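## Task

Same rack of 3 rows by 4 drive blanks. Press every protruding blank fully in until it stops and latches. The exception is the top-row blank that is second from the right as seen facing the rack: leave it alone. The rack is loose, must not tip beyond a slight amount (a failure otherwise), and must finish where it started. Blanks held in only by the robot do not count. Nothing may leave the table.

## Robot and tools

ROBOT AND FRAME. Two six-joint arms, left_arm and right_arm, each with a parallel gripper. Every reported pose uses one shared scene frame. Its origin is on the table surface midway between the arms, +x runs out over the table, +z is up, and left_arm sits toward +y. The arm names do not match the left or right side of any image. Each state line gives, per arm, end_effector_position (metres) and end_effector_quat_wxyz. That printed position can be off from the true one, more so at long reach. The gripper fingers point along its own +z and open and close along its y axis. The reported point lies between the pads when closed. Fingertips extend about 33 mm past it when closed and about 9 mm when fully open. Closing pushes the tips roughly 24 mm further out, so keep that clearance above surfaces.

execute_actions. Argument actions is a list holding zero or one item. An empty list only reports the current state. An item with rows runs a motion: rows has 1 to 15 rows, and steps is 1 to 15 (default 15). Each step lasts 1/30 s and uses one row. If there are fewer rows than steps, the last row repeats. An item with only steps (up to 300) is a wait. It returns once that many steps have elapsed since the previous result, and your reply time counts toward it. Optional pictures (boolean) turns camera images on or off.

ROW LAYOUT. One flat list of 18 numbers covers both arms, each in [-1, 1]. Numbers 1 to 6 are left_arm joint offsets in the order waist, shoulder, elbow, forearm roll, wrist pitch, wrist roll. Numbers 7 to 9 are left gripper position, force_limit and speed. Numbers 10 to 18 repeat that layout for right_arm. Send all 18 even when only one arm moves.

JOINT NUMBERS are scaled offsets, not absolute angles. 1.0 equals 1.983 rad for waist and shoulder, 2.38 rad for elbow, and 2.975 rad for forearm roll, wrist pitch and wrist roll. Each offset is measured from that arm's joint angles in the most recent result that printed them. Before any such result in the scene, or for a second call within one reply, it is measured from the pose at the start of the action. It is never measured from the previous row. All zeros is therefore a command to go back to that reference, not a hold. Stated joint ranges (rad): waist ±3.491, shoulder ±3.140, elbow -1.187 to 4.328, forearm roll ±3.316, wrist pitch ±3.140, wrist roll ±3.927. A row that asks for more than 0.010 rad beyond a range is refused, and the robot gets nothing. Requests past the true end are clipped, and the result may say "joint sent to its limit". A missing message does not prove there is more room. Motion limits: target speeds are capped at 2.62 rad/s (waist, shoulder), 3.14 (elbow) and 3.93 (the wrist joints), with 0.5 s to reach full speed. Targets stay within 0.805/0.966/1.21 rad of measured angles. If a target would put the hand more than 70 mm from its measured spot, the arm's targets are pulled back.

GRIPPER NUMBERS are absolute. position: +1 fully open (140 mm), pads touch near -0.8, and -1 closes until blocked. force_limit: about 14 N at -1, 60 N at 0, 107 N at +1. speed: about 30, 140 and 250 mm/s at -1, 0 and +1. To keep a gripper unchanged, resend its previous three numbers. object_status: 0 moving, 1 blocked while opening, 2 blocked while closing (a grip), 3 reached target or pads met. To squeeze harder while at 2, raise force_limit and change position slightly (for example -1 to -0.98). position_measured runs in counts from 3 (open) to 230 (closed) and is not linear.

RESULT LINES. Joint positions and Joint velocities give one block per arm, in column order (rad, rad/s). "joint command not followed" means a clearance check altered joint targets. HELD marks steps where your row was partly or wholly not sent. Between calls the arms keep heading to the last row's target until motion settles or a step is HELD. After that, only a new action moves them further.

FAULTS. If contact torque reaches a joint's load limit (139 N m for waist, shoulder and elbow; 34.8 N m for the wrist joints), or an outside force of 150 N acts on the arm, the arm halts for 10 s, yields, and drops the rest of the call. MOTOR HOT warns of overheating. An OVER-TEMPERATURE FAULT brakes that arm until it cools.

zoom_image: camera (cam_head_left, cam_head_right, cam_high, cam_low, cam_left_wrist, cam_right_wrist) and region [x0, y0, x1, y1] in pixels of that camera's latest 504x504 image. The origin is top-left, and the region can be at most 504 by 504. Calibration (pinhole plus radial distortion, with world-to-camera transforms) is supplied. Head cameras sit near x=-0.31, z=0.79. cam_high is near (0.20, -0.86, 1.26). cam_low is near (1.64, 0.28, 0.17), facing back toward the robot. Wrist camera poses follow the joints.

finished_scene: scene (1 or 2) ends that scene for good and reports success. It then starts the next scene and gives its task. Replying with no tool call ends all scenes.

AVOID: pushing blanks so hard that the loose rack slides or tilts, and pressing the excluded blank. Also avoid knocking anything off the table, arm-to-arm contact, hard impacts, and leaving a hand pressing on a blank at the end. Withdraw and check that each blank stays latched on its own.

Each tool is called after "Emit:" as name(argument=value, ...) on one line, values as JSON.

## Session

Emit:
execute_actions(actions=[])

Scene clock: 0.00 s of 4500.00 s.
left_arm: end_effector_position=(+0.3000, +0.2331, +0.2981) position_measured=3 object_status=3 end_effector_quat_wxyz=(-0.034, +0.822, -0.550, -0.142) | right_arm: end_effector_position=(+0.6656, -0.6776, +0.2140) position_measured=3 object_status=3 end_effector_quat_wxyz=(-0.232, +0.641, -0.607, +0.409)
Joint positions: left_arm=[-0.387 -0.003  0.136 -0.12  -1.98   0.795] | right_arm=[-0.141  0.141 -0.234 -0.169 -0.22   0.485]
Joint velocities: left_arm=[-0.    -0.     0.    -0.    -0.002  0.   ] | right_arm=[-0.     0.    -0.    -0.002  0.     0.   ]
camera_calibration (this result's frames):
cam_left_wrist: T_world_to_cam=[[-0.934113, -0.322645, 0.152751, 0.296552], [-0.14962, 0.742363, 0.653078, -0.324135], [-0.324109, 0.587194, -0.741725, 0.382337], [0, 0, 0, 1]] pos_world=[0.352435, 0.111801, 0.449976]
cam_right_wrist: T_world_to_cam=[[-0.60531, 0.035585, -0.795194, 0.594444], [-0.179164, 0.967274, 0.179667, 0.738271], [0.775565, 0.251225, -0.579125, -0.0332829], [0, 0, 0, 1]] pos_world=[0.517908, -0.726902, 0.320781]

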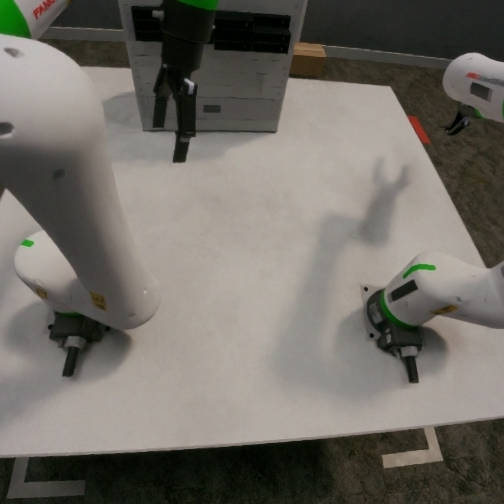

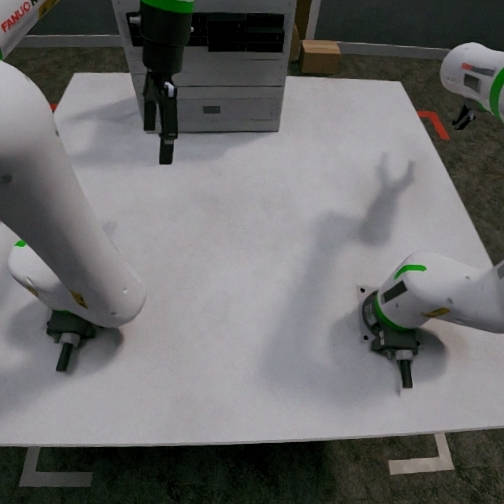

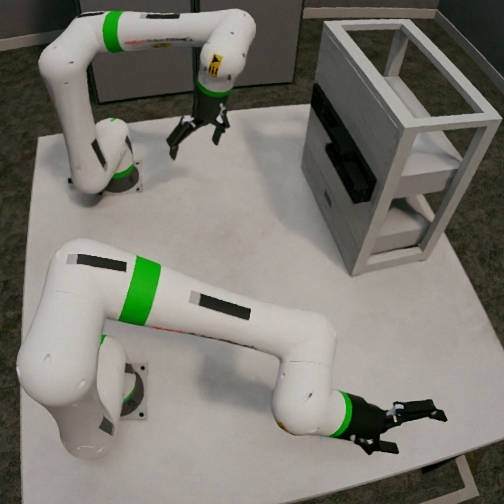

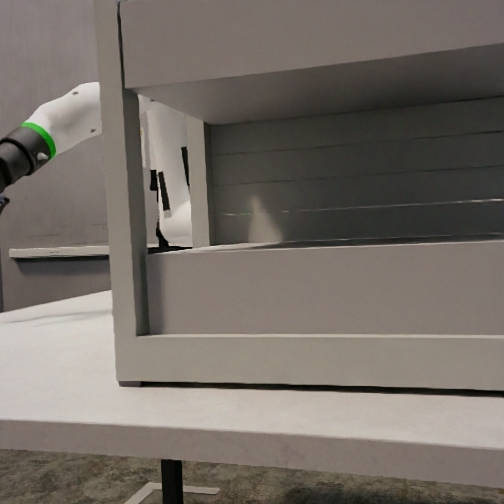

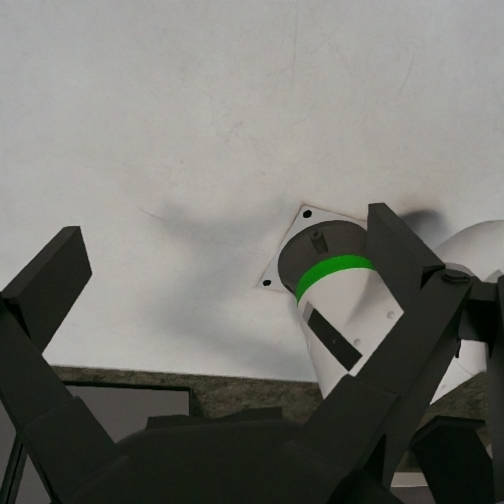

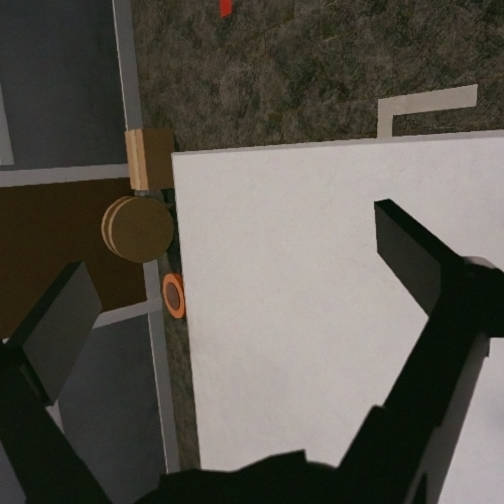

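Emit:
execute_actions(actions=[{"rows":[[0.069,-0.301,-0.46,0.04,0.787,0.2605,-1,0,0,0,0,0,0,0,0,1,0,0]]}], pictures=false)

Emit:
execute_actions(actions=[{"steps":50}])

Scene clock: 5.00 s of 4500.00 s.
left_arm: end_effector_position=(+0.3487, +0.2176, +0.1923) position_measured=103 object_status=0 end_effector_quat_wxyz=(-0.036, +0.914, -0.397, +0.078) | right_arm: end_effector_position=(+0.6656, -0.6776, +0.2140) position_measured=3 object_status=3 end_effector_quat_wxyz=(-0.232, +0.641, -0.607, +0.409)
Joint positions: left_arm=[-0.327 -0.267 -0.333 -0.067 -1.348  1.138] | right_arm=[-0.141  0.141 -0.234 -0.169 -0.22   0.485]
Joint velocities: left_arm=[ 0.143 -0.631 -1.18   0.125  1.976  0.813] | right_arm=[-0. -0. -0.  0.  0. -0.]
Steps of this call (steps 1 to 90: nothing new was sent; then 1.50 s passed at rest; steps 91 to 105: all 15 steps of this action). Readings (joint positions | what the end effector reports):
91: left_arm=[-0.387 -0.003 0.136 -0.120 -1.980 0.795] | right_arm=[-0.141 0.141 -0.234 -0.169 -0.220 0.485] | left_arm position_measured=3 object_status=0 | right_arm position_measured=3 object_status=3
92: left_arm=[-0.387 -0.005 0.134 -0.120 -1.977 0.797] | right_arm=[-0.141 0.141 -0.234 -0.169 -0.220 0.485] | left_arm position_measured=5 object_status=0 | right_arm position_measured=3 object_status=3
94: left_arm=[-0.383 -0.020 0.109 -0.117 -1.946 0.817] | right_arm=[-0.141 0.141 -0.234 -0.169 -0.220 0.485] | left_arm position_measured=20 object_status=0 | right_arm position_measured=3 object_status=3
98: left_arm=[-0.364 -0.102 -0.025 -0.100 -1.779 0.923] | right_arm=[-0.141 0.141 -0.234 -0.169 -0.220 0.485] | left_arm position_measured=50 object_status=0 | right_arm position_measured=3 object_status=3
105: the state above

Scene clock: 6.67 s of 4500.00 s.
left_arm: end_effector_position=(+0.5035, +0.1745, +0.3733) position_measured=233 object_status=3 end_effector_quat_wxyz=(+0.105, +0.698, -0.106, +0.700) | right_arm: end_effector_position=(+0.6656, -0.6776, +0.2140) position_measured=3 object_status=3 end_effector_quat_wxyz=(-0.232, +0.641, -0.607, +0.409)
Joint positions: left_arm=[-0.25  -0.6   -0.958 -0.001  0.361  1.57 ] | right_arm=[-0.141  0.141 -0.234 -0.169 -0.22   0.485]
Joint velocities: left_arm=[ 0.001  0.001 -0.     0.001  0.     0.   ] | right_arm=[ 0.001  0.    -0.    -0.     0.001  0.   ]
Steps of this call (steps 1 to 50: the robot went on to your last target). Readings (joint positions | what the end effector reports):
1: left_arm=[-0.322 -0.288 -0.372 -0.063 -1.280 1.165] | right_arm=[-0.141 0.141 -0.234 -0.169 -0.220 0.485] | left_arm position_measured=111 object_status=0 | right_arm position_measured=3 object_status=3
2: left_arm=[-0.317 -0.308 -0.410 -0.059 -1.210 1.191] | right_arm=[-0.141 0.141 -0.234 -0.169 -0.220 0.485] | left_arm position_measured=119 object_status=0 | right_arm position_measured=3 object_status=3
4: left_arm=[-0.309 -0.345 -0.478 -0.052 -1.072 1.238] | right_arm=[-0.141 0.141 -0.234 -0.169 -0.220 0.485] | left_arm position_measured=134 object_status=0 | right_arm position_measured=3 object_status=3
8: left_arm=[-0.296 -0.401 -0.584 -0.041 -0.811 1.311] | right_arm=[-0.141 0.141 -0.234 -0.169 -0.220 0.485] | left_arm position_measured=164 object_status=0 | right_arm position_measured=3 object_status=3
50: the state above
camera_calibration (this result's frames):
cam_left_wrist: T_world_to_cam=[[-0.324459, -0.942039, -0.0853697, 0.346257], [-0.389293, 0.215243, -0.895612, 0.491534], [0.862077, -0.257356, -0.436567, -0.0253233], [0, 0, 0, 1]] pos_world=[0.325528, 0.213871, 0.458728]
cam_right_wrist: T_world_to_cam=[[-0.60531, 0.0355851, -0.795194, 0.594444], [-0.179164, 0.967274, 0.179668, 0.738271], [0.775564, 0.251225, -0.579125, -0.0332827], [0, 0, 0, 1]] pos_world=[0.517908, -0.726902, 0.320781]

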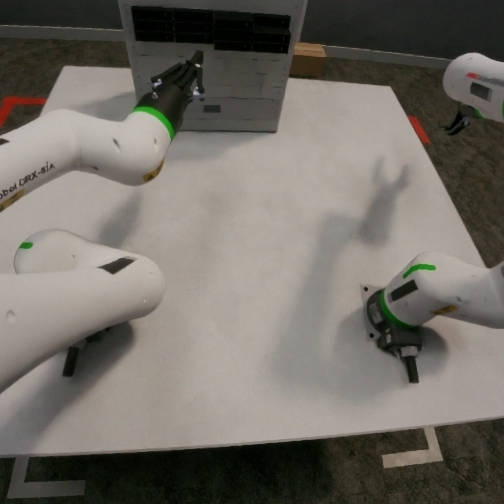

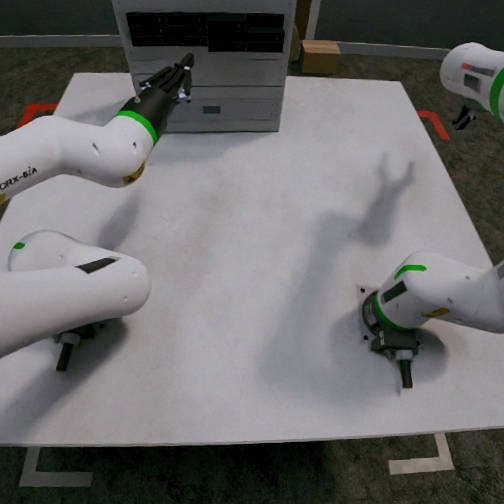

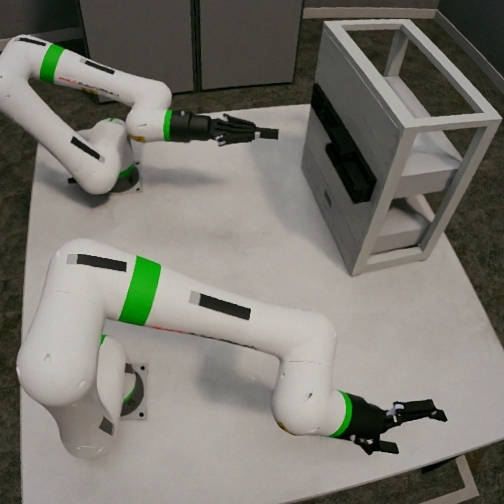

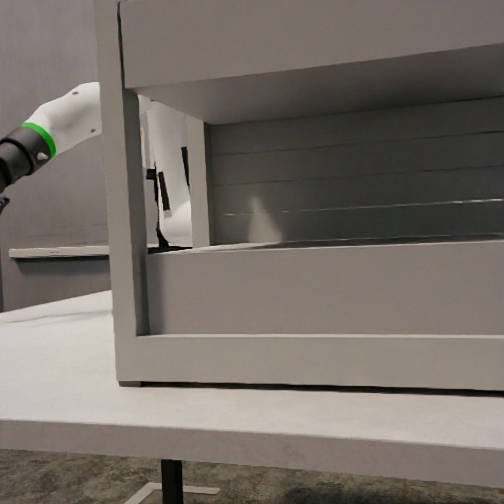

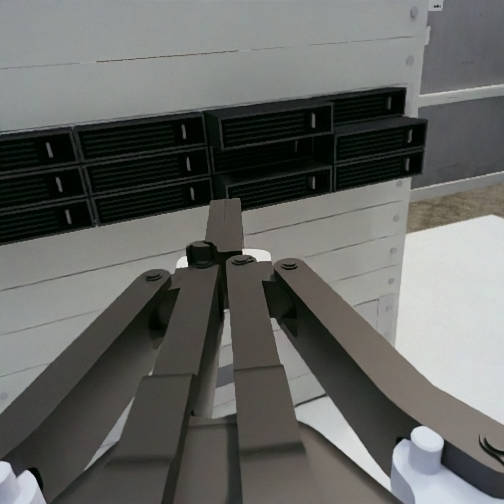

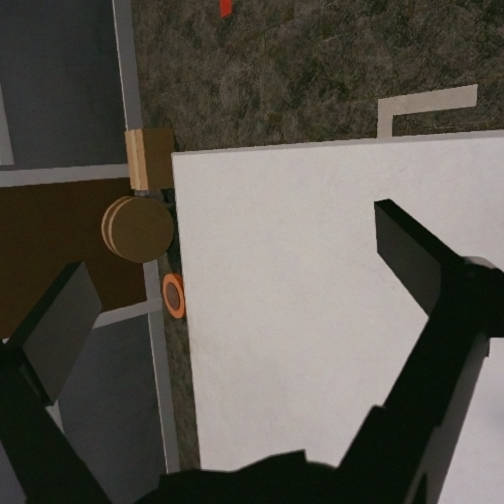

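Emit:
execute_actions(actions=[{"rows":[[-0.027,0.2617,0.109,0,0.086,0,-1,0,0,0,0,0,0,0,0,1,0,0]]}], pictures=false)

Emit:
execute_actions(actions=[{"steps":12}])

Scene clock: 14.83 s of 4500.00 s.
left_arm: end_effector_position=(+0.5981, +0.1174, +0.3582) position_measured=233 object_status=3 end_effector_quat_wxyz=(+0.120, +0.697, -0.121, +0.697) | right_arm: end_effector_position=(+0.6656, -0.6776, +0.2140) position_measured=3 object_status=3 end_effector_quat_wxyz=(-0.232, +0.641, -0.607, +0.409)
Joint positions: left_arm=[-0.292 -0.196 -0.756 -0.001  0.56   1.57 ] | right_arm=[-0.141  0.141 -0.234 -0.169 -0.22   0.485]
Joint velocities: left_arm=[-0.106  1.017  0.504 -0.001  0.494 -0.   ] | right_arm=[-0.001 -0.     0.    -0.     0.001 -0.   ]
Steps of this call (steps 1 to 15: the robot went on to your last target; steps 16 to 90: nothing new was sent; then 4.67 s passed at rest; steps 91 to 105: all 15 steps of this action). Readings (joint positions | what the end effector reports):
91: left_arm=[-0.250 -0.600 -0.958 -0.001 0.361 1.570] | right_arm=[-0.141 0.141 -0.234 -0.169 -0.220 0.485] | left_arm position_measured=233 object_status=3 | right_arm position_measured=3 object_status=3
92: left_arm=[-0.250 -0.598 -0.958 -0.001 0.362 1.570] | right_arm=[-0.141 0.141 -0.234 -0.169 -0.220 0.485] | left_arm position_measured=233 object_status=3 | right_arm position_measured=3 object_status=3
94: left_arm=[-0.252 -0.577 -0.947 -0.001 0.372 1.570] | right_arm=[-0.141 0.141 -0.234 -0.169 -0.220 0.485] | left_arm position_measured=233 object_status=3 | right_arm position_measured=3 object_status=3
98: left_arm=[-0.264 -0.466 -0.891 -0.001 0.427 1.570] | right_arm=[-0.141 0.141 -0.234 -0.169 -0.220 0.485] | left_arm position_measured=233 object_status=3 | right_arm position_measured=3 object_status=3
105: the state above

Scene clock: 15.23 s of 4500.00 s.
left_arm: end_effector_position=(+0.6249, +0.0993, +0.3441) position_measured=233 object_status=3 end_effector_quat_wxyz=(+0.124, +0.696, -0.125, +0.696) | right_arm: end_effector_position=(+0.6656, -0.6776, +0.2140) position_measured=3 object_status=3 end_effector_quat_wxyz=(-0.232, +0.641, -0.607, +0.409)
Joint positions: left_arm=[-0.304 -0.081 -0.699 -0.001  0.617  1.57 ] | right_arm=[-0.141  0.141 -0.234 -0.169 -0.22   0.485]
Joint velocities: left_arm=[-0.001  0.001 -0.    -0.    -0.     0.   ] | right_arm=[-0. -0.  0.  0.  0.  0.]
Steps of this call (steps 1 to 12: the robot went on to your last target). Readings (joint positions | what the end effector reports):
1: left_arm=[-0.295 -0.164 -0.740 -0.001 0.576 1.570] | right_arm=[-0.141 0.141 -0.234 -0.169 -0.220 0.485] | left_arm position_measured=233 object_status=3 | right_arm position_measured=3 object_status=3
2: left_arm=[-0.298 -0.136 -0.727 -0.001 0.589 1.570] | right_arm=[-0.141 0.141 -0.234 -0.169 -0.220 0.485] | left_arm position_measured=233 object_status=3 | right_arm position_measured=3 object_status=3
4: left_arm=[-0.302 -0.098 -0.708 -0.001 0.608 1.570] | right_arm=[-0.141 0.141 -0.234 -0.169 -0.220 0.485] | left_arm position_measured=233 object_status=3 | right_arm position_measured=3 object_status=3
8: left_arm=[-0.304 -0.081 -0.699 -0.001 0.617 1.570] | right_arm=[-0.141 0.141 -0.234 -0.169 -0.220 0.485] | left_arm position_measured=233 object_status=3 | right_arm position_measured=3 object_status=3
12: the state above
camera_calibration (this result's frames):
cam_left_wrist: T_world_to_cam=[[-0.374927, -0.923137, -0.0851292, 0.341911], [-0.380223, 0.236872, -0.894048, 0.520392], [0.845494, -0.302835, -0.439807, -0.146054], [0, 0, 0, 1]] pos_world=[0.449544, 0.148135, 0.430126]
cam_right_wrist: T_world_to_cam=[[-0.60531, 0.0355852, -0.795194, 0.594445], [-0.179164, 0.967274, 0.179667, 0.738271], [0.775564, 0.251225, -0.579125, -0.0332829], [0, 0, 0, 1]] pos_world=[0.517908, -0.726902, 0.320781]

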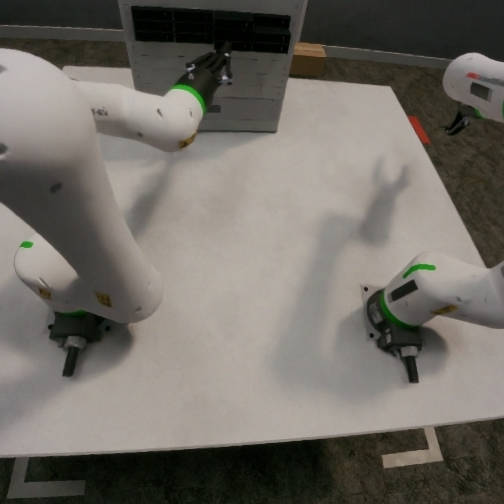

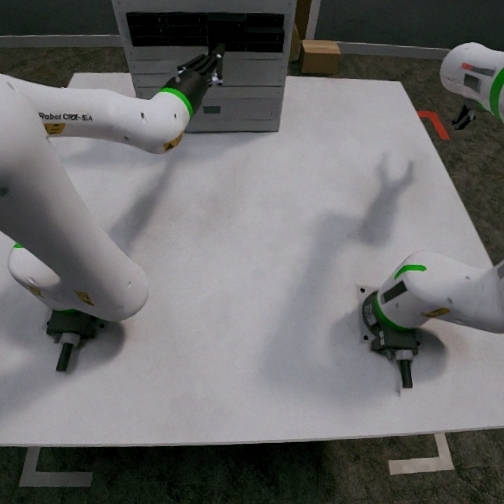

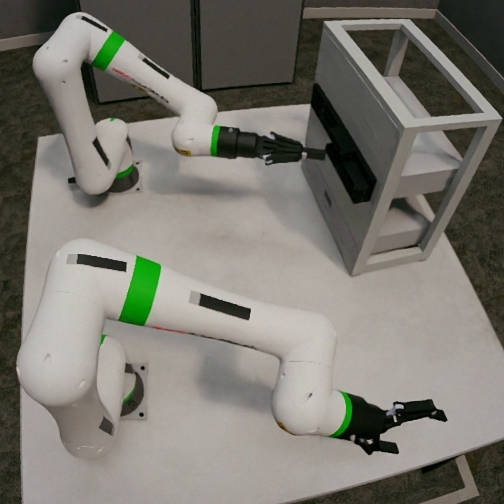

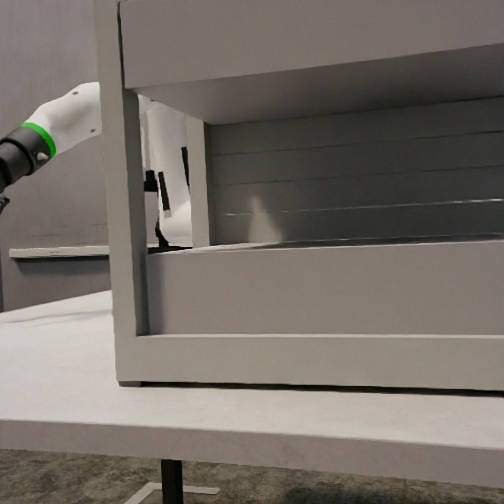

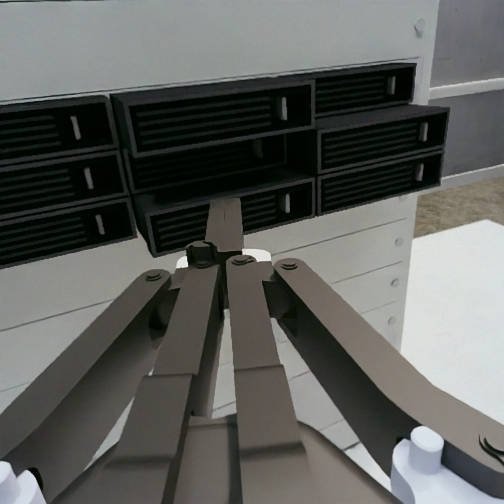

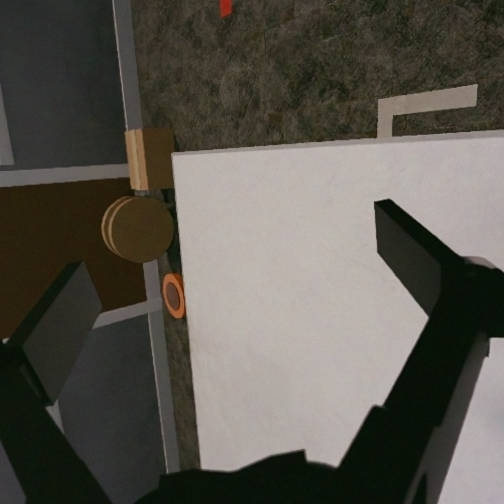

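Emit:
execute_actions(actions=[{"rows":[[0.002,0.018,0.0045,0,0.0083,0,-1,0,0,0,0,0,0,0,0,1,0,0]],"steps":8}], pictures=false)

Emit:
execute_actions(actions=[{"rows":[[0.006,0.027,0.0225,0,0,0,-1,0,0,0,0,0,0,0,0,1,0,0]],"steps":12}])

Scene clock: 22.80 s of 4500.00 s.
left_arm: end_effector_position=(+0.6340, +0.0988, +0.3362) position_measured=233 object_status=3 end_effector_quat_wxyz=(+0.122, +0.697, -0.124, +0.696) | right_arm: end_effector_position=(+0.6656, -0.6776, +0.2140) position_measured=3 object_status=3 end_effector_quat_wxyz=(-0.232, +0.641, -0.607, +0.409)
Joint positions: left_arm=[-0.3   -0.046 -0.688 -0.001  0.641  1.57 ] | right_arm=[-0.141  0.141 -0.234 -0.169 -0.22   0.485]
Joint velocities: left_arm=[ 0.     0.001 -0.     0.001  0.004  0.   ] | right_arm=[ 0.  0.  0.  0.  0. -0.]
Steps of this call (steps 1 to 30: the robot went on to your last target; steps 31 to 90: nothing new was sent; then 4.30 s passed at rest; steps 91 to 98: all 8 steps of this action). Readings (joint positions | what the end effector reports):
91: left_arm=[-0.304 -0.081 -0.699 -0.001 0.617 1.570] | right_arm=[-0.141 0.141 -0.234 -0.169 -0.220 0.485] | left_arm position_measured=233 object_status=3 | right_arm position_measured=3 object_status=3
92: left_arm=[-0.304 -0.079 -0.698 -0.001 0.618 1.570] | right_arm=[-0.141 0.141 -0.234 -0.169 -0.220 0.485] | left_arm position_measured=233 object_status=3 | right_arm position_measured=3 object_status=3
94: left_arm=[-0.302 -0.060 -0.693 -0.001 0.631 1.570] | right_arm=[-0.141 0.141 -0.234 -0.169 -0.220 0.485] | left_arm position_measured=233 object_status=3 | right_arm position_measured=3 object_status=3
98: the state above

Scene clock: 23.20 s of 4500.00 s.
left_arm: end_effector_position=(+0.6589, +0.0986, +0.3367) position_measured=233 object_status=3 end_effector_quat_wxyz=(+0.118, +0.697, -0.120, +0.697) | right_arm: end_effector_position=(+0.6656, -0.6776, +0.2140) position_measured=3 object_status=3 end_effector_quat_wxyz=(-0.232, +0.641, -0.607, +0.409)
Joint positions: left_arm=[-0.288  0.008 -0.635 -0.001  0.641  1.57 ] | right_arm=[-0.141  0.141 -0.234 -0.169 -0.22   0.485]
Joint velocities: left_arm=[-0.    -0.    -0.    -0.     0.001 -0.   ] | right_arm=[-0.001  0.     0.     0.001 -0.001  0.   ]
Steps of this call (steps 1 to 12: all 12 steps of this action). Readings (joint positions | what the end effector reports):
1: left_arm=[-0.300 -0.046 -0.688 -0.001 0.641 1.570] | right_arm=[-0.141 0.141 -0.234 -0.169 -0.220 0.485] | left_arm position_measured=233 object_status=3 | right_arm position_measured=3 object_status=3
2: left_arm=[-0.299 -0.043 -0.686 -0.001 0.641 1.570] | right_arm=[-0.141 0.141 -0.234 -0.169 -0.220 0.485] | left_arm position_measured=233 object_status=3 | right_arm position_measured=3 object_status=3
4: left_arm=[-0.295 -0.023 -0.665 -0.001 0.641 1.570] | right_arm=[-0.141 0.141 -0.234 -0.169 -0.220 0.485] | left_arm position_measured=233 object_status=3 | right_arm position_measured=3 object_status=3
8: left_arm=[-0.288 0.008 -0.635 -0.001 0.641 1.570] | right_arm=[-0.141 0.141 -0.234 -0.169 -0.220 0.485] | left_arm position_measured=233 object_status=3 | right_arm position_measured=3 object_status=3
12: the state above
camera_calibration (this result's frames):
cam_left_wrist: T_world_to_cam=[[-0.360391, -0.928911, -0.0851042, 0.344344], [-0.384162, 0.230942, -0.893916, 0.529972], [0.850022, -0.289466, -0.440081, -0.182486], [0, 0, 0, 1]] pos_world=[0.482811, 0.144649, 0.422747]
cam_right_wrist: T_world_to_cam=[[-0.60531, 0.0355851, -0.795194, 0.594444], [-0.179164, 0.967274, 0.179667, 0.738271], [0.775565, 0.251225, -0.579125, -0.0332829], [0, 0, 0, 1]] pos_world=[0.517908, -0.726902, 0.320781]

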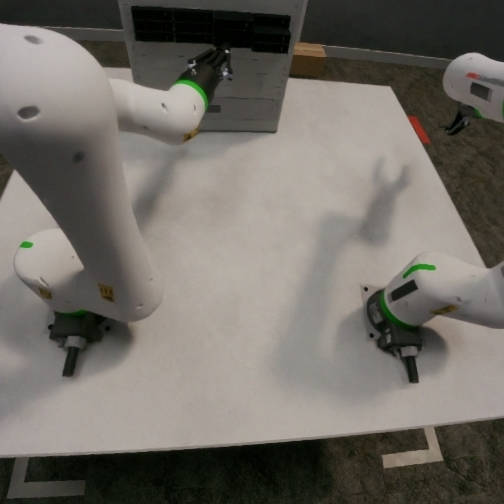

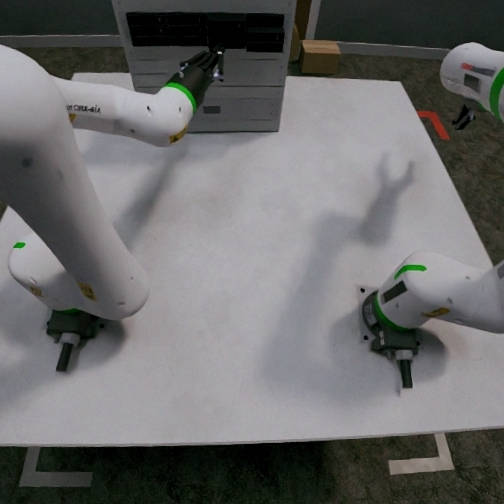

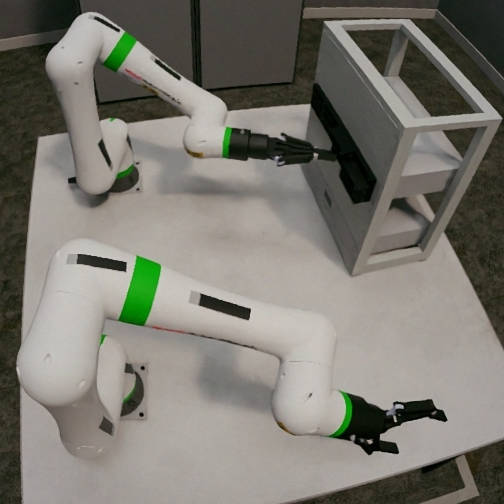

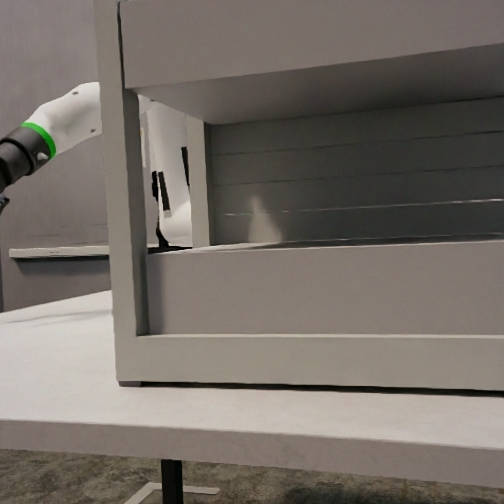

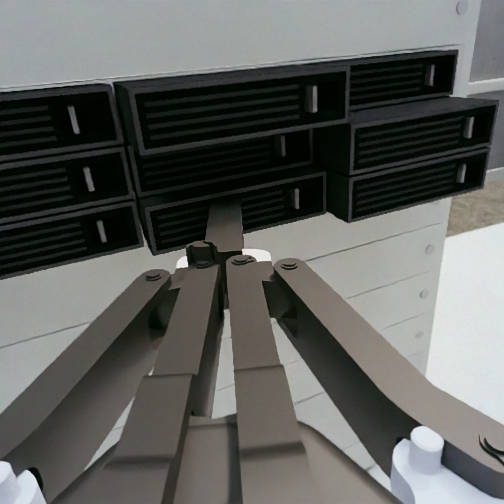

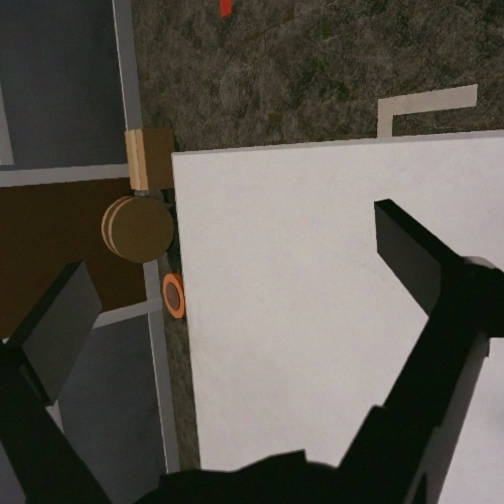

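Emit:
execute_actions(actions=[{"rows":[[0.0017,0.0076,0.0063,0,0,0,-1,0,0,0,0,0,0,0,0,1,0,0]],"steps":8}], pictures=false)

Emit:
execute_actions(actions=[{"rows":[[0.0008,0.0033,0.0027,0,0,0,-1,0,0,0,0,0,0,0,0,1,0,0]],"steps":9}])

Scene clock: 26.33 s of 4500.00 s.
left_arm: end_effector_position=(+0.6658, +0.0987, +0.3365) position_measured=233 object_status=3 end_effector_quat_wxyz=(+0.117, +0.698, -0.119, +0.697) | right_arm: end_effector_position=(+0.6656, -0.6776, +0.2140) position_measured=3 object_status=3 end_effector_quat_wxyz=(-0.232, +0.641, -0.607, +0.409)
Joint positions: left_arm=[-0.285  0.023 -0.62  -0.001  0.641  1.57 ] | right_arm=[-0.141  0.141 -0.234 -0.169 -0.22   0.485]
Joint velocities: left_arm=[ 0.001  0.001  0.002 -0.     0.001 -0.   ] | right_arm=[-0.001  0.    -0.    -0.    -0.     0.   ]
Steps of this call (steps 1 to 15: the robot went on to your last target; steps 16 to 86: nothing new was sent; steps 87 to 94: all 8 steps of this action). Readings (joint positions | what the end effector reports):
87: left_arm=[-0.288 0.008 -0.635 -0.001 0.641 1.570] | right_arm=[-0.141 0.141 -0.234 -0.169 -0.220 0.485] | left_arm position_measured=233 object_status=3 | right_arm position_measured=3 object_status=3
88: left_arm=[-0.288 0.010 -0.633 -0.001 0.641 1.570] | right_arm=[-0.141 0.141 -0.234 -0.169 -0.220 0.485] | left_arm position_measured=233 object_status=3 | right_arm position_measured=3 object_status=3
90: left_arm=[-0.285 0.020 -0.622 -0.001 0.641 1.570] | right_arm=[-0.141 0.141 -0.234 -0.169 -0.220 0.485] | left_arm position_measured=233 object_status=3 | right_arm position_measured=3 object_status=3
94: the state above

Scene clock: 26.63 s of 4500.00 s.
left_arm: end_effector_position=(+0.6689, +0.0988, +0.3363) position_measured=233 object_status=3 end_effector_quat_wxyz=(+0.116, +0.698, -0.118, +0.697) | right_arm: end_effector_position=(+0.6656, -0.6776, +0.2140) position_measured=3 object_status=3 end_effector_quat_wxyz=(-0.232, +0.641, -0.607, +0.409)
Joint positions: left_arm=[-0.283  0.029 -0.613 -0.001  0.641  1.57 ] | right_arm=[-0.141  0.141 -0.234 -0.169 -0.22   0.485]
Joint velocities: left_arm=[-0.001  0.    -0.     0.     0.001 -0.   ] | right_arm=[-0. -0.  0. -0. -0.  0.]
Steps of this call (steps 1 to 9: all 9 steps of this action). Readings (joint positions | what the end effector reports):
1: left_arm=[-0.285 0.023 -0.620 -0.001 0.641 1.570] | right_arm=[-0.141 0.141 -0.234 -0.169 -0.220 0.485] | left_arm position_measured=233 object_status=3 | right_arm position_measured=3 object_status=3
2: left_arm=[-0.284 0.025 -0.618 -0.001 0.641 1.570] | right_arm=[-0.141 0.141 -0.234 -0.169 -0.220 0.485] | left_arm position_measured=233 object_status=3 | right_arm position_measured=3 object_status=3
4: left_arm=[-0.283 0.029 -0.614 -0.001 0.641 1.570] | right_arm=[-0.141 0.141 -0.234 -0.169 -0.220 0.485] | left_arm position_measured=233 object_status=3 | right_arm position_measured=3 object_status=3
8: left_arm=[-0.283 0.029 -0.613 -0.001 0.641 1.570] | right_arm=[-0.141 0.141 -0.234 -0.169 -0.220 0.485] | left_arm position_measured=233 object_status=3 | right_arm position_measured=3 object_status=3
9: the state above
camera_calibration (this result's frames):
cam_left_wrist: T_world_to_cam=[[-0.355825, -0.93067, -0.0850964, 0.345241], [-0.385497, 0.229114, -0.893812, 0.534544], [0.851341, -0.285236, -0.440295, -0.192323], [0, 0, 0, 1]] pos_world=[0.492643, 0.143976, 0.422482]
cam_right_wrist: T_world_to_cam=[[-0.60531, 0.0355853, -0.795194, 0.594445], [-0.179164, 0.967274, 0.179667, 0.738271], [0.775565, 0.251225, -0.579125, -0.033283], [0, 0, 0, 1]] pos_world=[0.517908, -0.726902, 0.320781]

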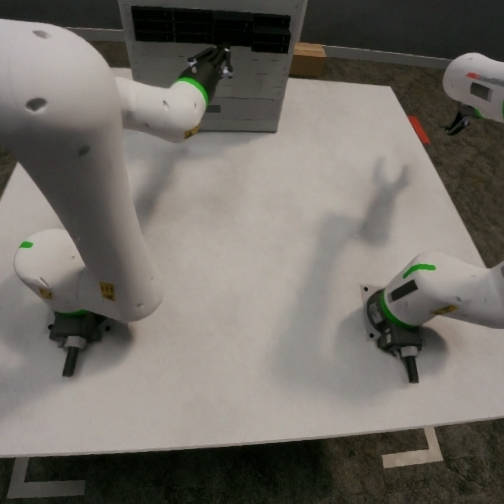

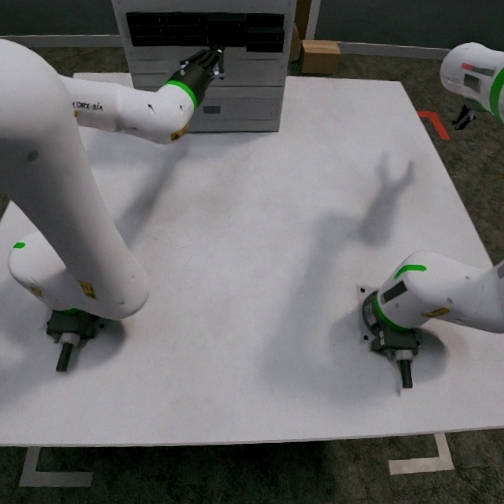

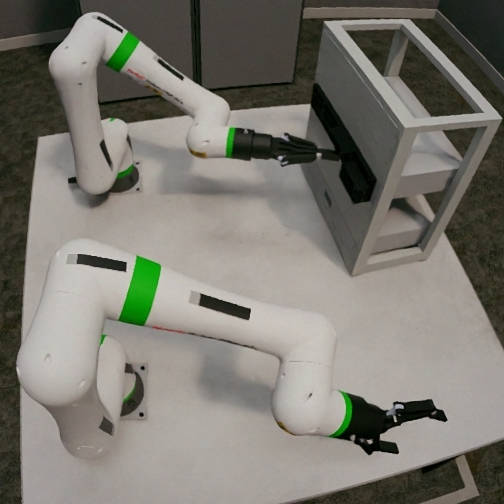

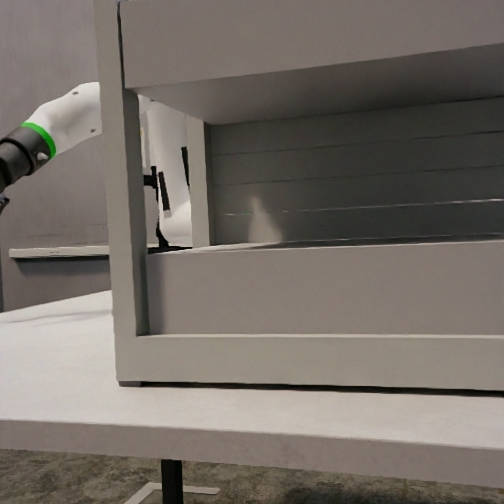

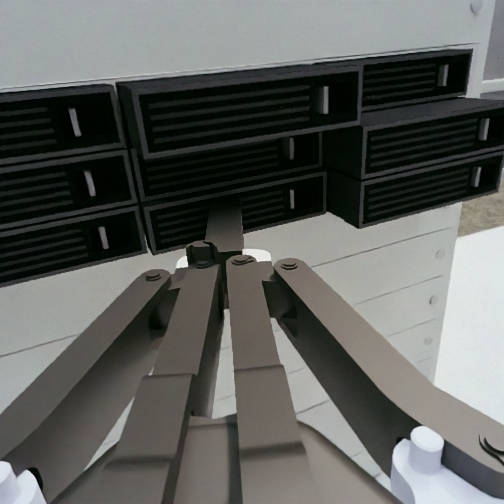

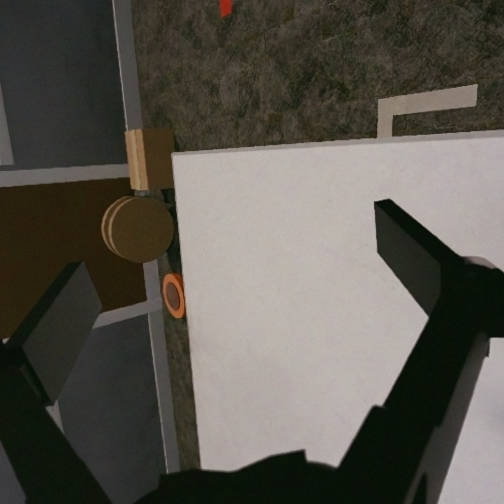

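Emit:
execute_actions(actions=[{"rows":[[0.0008,0.0033,0.0027,0,0,0,-1,0,0,0,0,0,0,0,0,1,0,0]],"steps":9}])

Scene clock: 28.73 s of 4500.00 s.
left_arm: end_effector_position=(+0.6720, +0.0989, +0.3362) position_measured=233 object_status=3 end_effector_quat_wxyz=(+0.116, +0.698, -0.118, +0.697) | right_arm: end_effector_position=(+0.6656, -0.6776, +0.2140) position_measured=3 object_status=3 end_effector_quat_wxyz=(-0.232, +0.641, -0.607, +0.409)
Joint positions: left_arm=[-0.282  0.036 -0.607 -0.001  0.641  1.57 ] | right_arm=[-0.141  0.141 -0.234 -0.169 -0.22   0.485]
Joint velocities: left_arm=[ 0.     0.    -0.001  0.001 -0.001 -0.   ] | right_arm=[-0.     0.    -0.    -0.001  0.001 -0.   ]
Steps of this call (steps 1 to 15: the robot went on to your last target; steps 16 to 54: nothing new was sent; steps 55 to 63: all 9 steps of this action). Readings (joint positions | what the end effector reports):
55: left_arm=[-0.283 0.029 -0.613 -0.001 0.641 1.570] | right_arm=[-0.141 0.141 -0.234 -0.169 -0.220 0.485] | left_arm position_measured=233 object_status=3 | right_arm position_measured=3 object_status=3
56: left_arm=[-0.283 0.031 -0.612 -0.001 0.641 1.570] | right_arm=[-0.141 0.141 -0.234 -0.169 -0.220 0.485] | left_arm position_measured=233 object_status=3 | right_arm position_measured=3 object_status=3
58: left_arm=[-0.282 0.035 -0.608 -0.001 0.641 1.570] | right_arm=[-0.141 0.141 -0.234 -0.169 -0.220 0.485] | left_arm position_measured=233 object_status=3 | right_arm position_measured=3 object_status=3
62: left_arm=[-0.282 0.036 -0.607 -0.001 0.641 1.570] | right_arm=[-0.141 0.141 -0.234 -0.169 -0.220 0.485] | left_arm position_measured=233 object_status=3 | right_arm position_measured=3 object_status=3
63: the state above
camera_calibration (this result's frames):
cam_left_wrist: T_world_to_cam=[[-0.354363, -0.931228, -0.0850925, 0.345516], [-0.385963, 0.22854, -0.893757, 0.535889], [0.851739, -0.283872, -0.440406, -0.195332], [0, 0, 0, 1]] pos_world=[0.495644, 0.143833, 0.42233]
cam_right_wrist: T_world_to_cam=[[-0.60531, 0.0355851, -0.795194, 0.594445], [-0.179164, 0.967274, 0.179667, 0.738271], [0.775565, 0.251225, -0.579125, -0.0332829], [0, 0, 0, 1]] pos_world=[0.517908, -0.726902, 0.320781]

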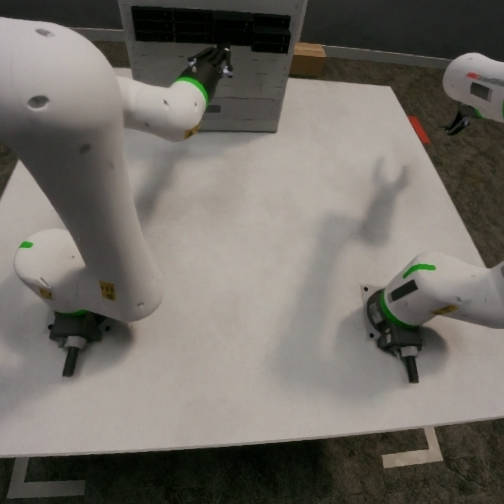

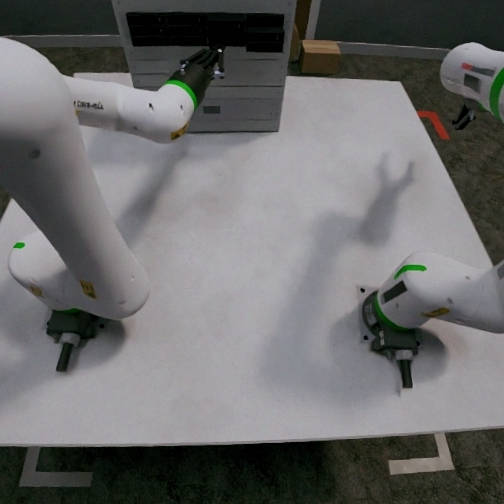

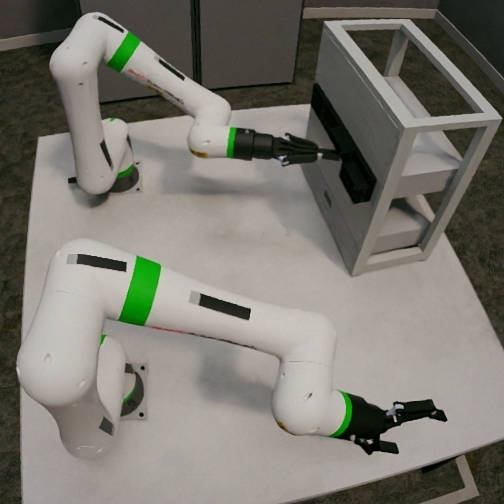

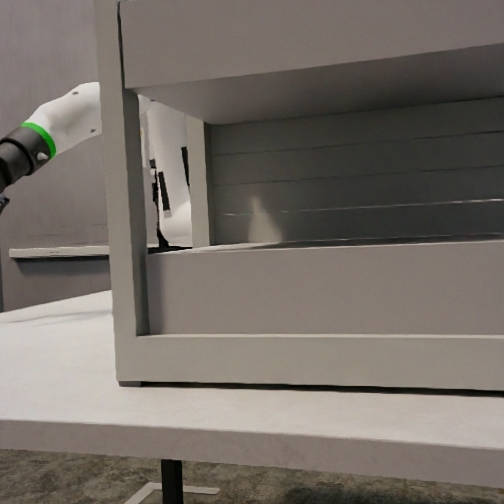

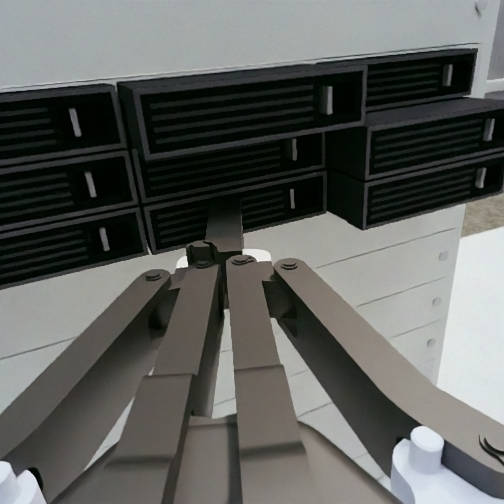

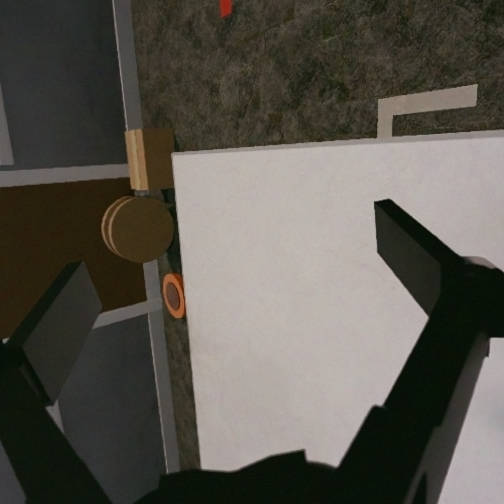

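Emit:
execute_actions(actions=[{"rows":[[0.0006,0.0022,0.0018,0,0,0,-1,0,0,0,0,0,0,0,0,1,0,0]],"steps":9}])

Scene clock: 31.20 s of 4500.00 s.
left_arm: end_effector_position=(+0.6740, +0.0991, +0.3360) position_measured=233 object_status=3 end_effector_quat_wxyz=(+0.116, +0.698, -0.117, +0.697) | right_arm: end_effector_position=(+0.6656, -0.6776, +0.2140) position_measured=3 object_status=3 end_effector_quat_wxyz=(-0.232, +0.641, -0.607, +0.409)
Joint positions: left_arm=[-0.28   0.04  -0.603 -0.001  0.641  1.57 ] | right_arm=[-0.141  0.141 -0.234 -0.169 -0.22   0.485]
Joint velocities: left_arm=[-0.001  0.     0.001 -0.    -0.001 -0.   ] | right_arm=[-0.001  0.    -0.     0.001 -0.    -0.   ]
Steps of this call (steps 1 to 15: the robot went on to your last target; steps 16 to 65: nothing new was sent; steps 66 to 74: all 9 steps of this action). Readings (joint positions | what the end effector reports):
66: left_arm=[-0.282 0.036 -0.607 -0.001 0.641 1.570] | right_arm=[-0.141 0.141 -0.234 -0.169 -0.220 0.485] | left_arm position_measured=233 object_status=3 | right_arm position_measured=3 object_status=3
67: left_arm=[-0.281 0.037 -0.606 -0.001 0.641 1.570] | right_arm=[-0.141 0.141 -0.234 -0.169 -0.220 0.485] | left_arm position_measured=233 object_status=3 | right_arm position_measured=3 object_status=3
69: left_arm=[-0.281 0.040 -0.603 -0.001 0.641 1.570] | right_arm=[-0.141 0.141 -0.234 -0.169 -0.220 0.485] | left_arm position_measured=233 object_status=3 | right_arm position_measured=3 object_status=3
73: left_arm=[-0.280 0.040 -0.603 -0.001 0.641 1.570] | right_arm=[-0.141 0.141 -0.234 -0.169 -0.220 0.485] | left_arm position_measured=233 object_status=3 | right_arm position_measured=3 object_status=3
74: the state above
camera_calibration (this result's frames):
cam_left_wrist: T_world_to_cam=[[-0.353284, -0.931639, -0.0850899, 0.345712], [-0.386295, 0.228113, -0.893723, 0.536797], [0.852037, -0.282868, -0.440476, -0.197384], [0, 0, 0, 1]] pos_world=[0.497675, 0.143795, 0.422222]
cam_right_wrist: T_world_to_cam=[[-0.60531, 0.0355854, -0.795194, 0.594445], [-0.179164, 0.967274, 0.179668, 0.73827], [0.775564, 0.251225, -0.579125, -0.0332827], [0, 0, 0, 1]] pos_world=[0.517908, -0.726902, 0.320781]

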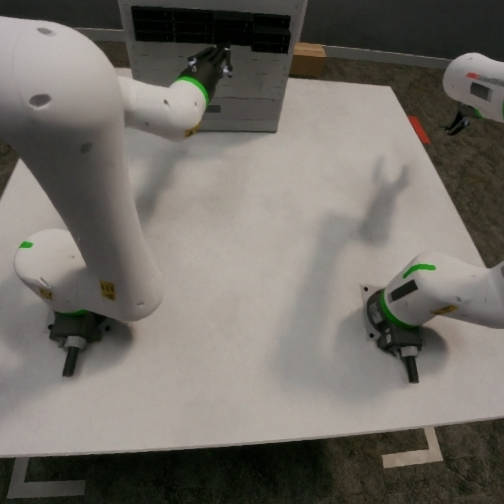

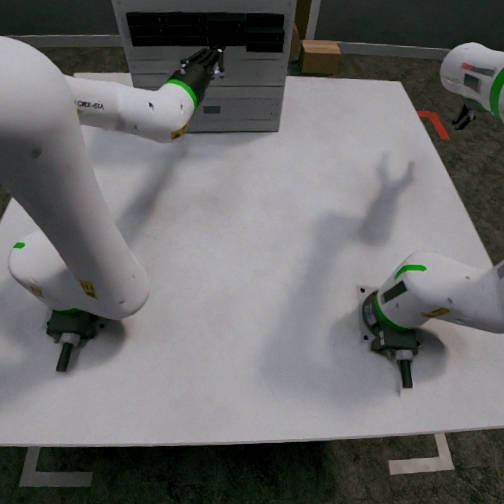

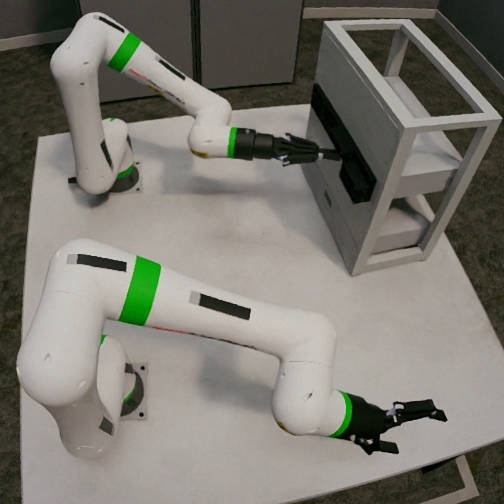

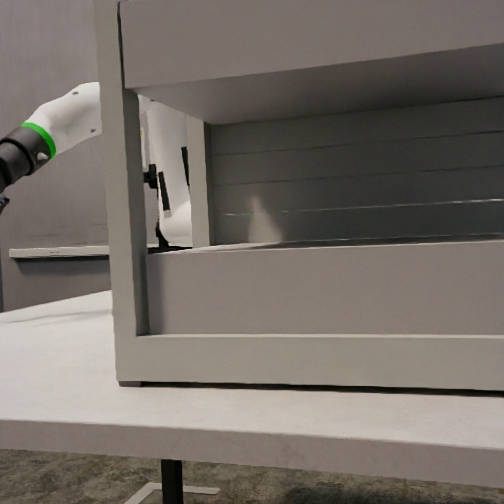

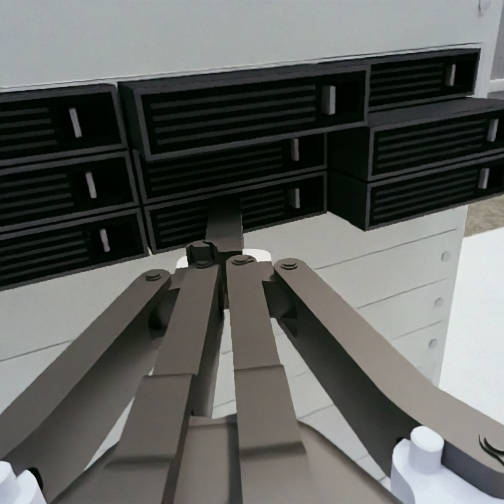

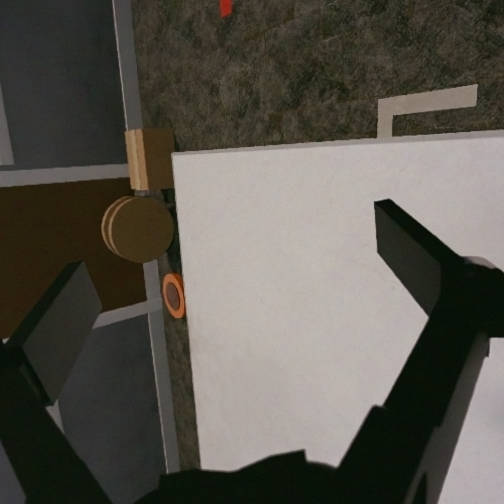

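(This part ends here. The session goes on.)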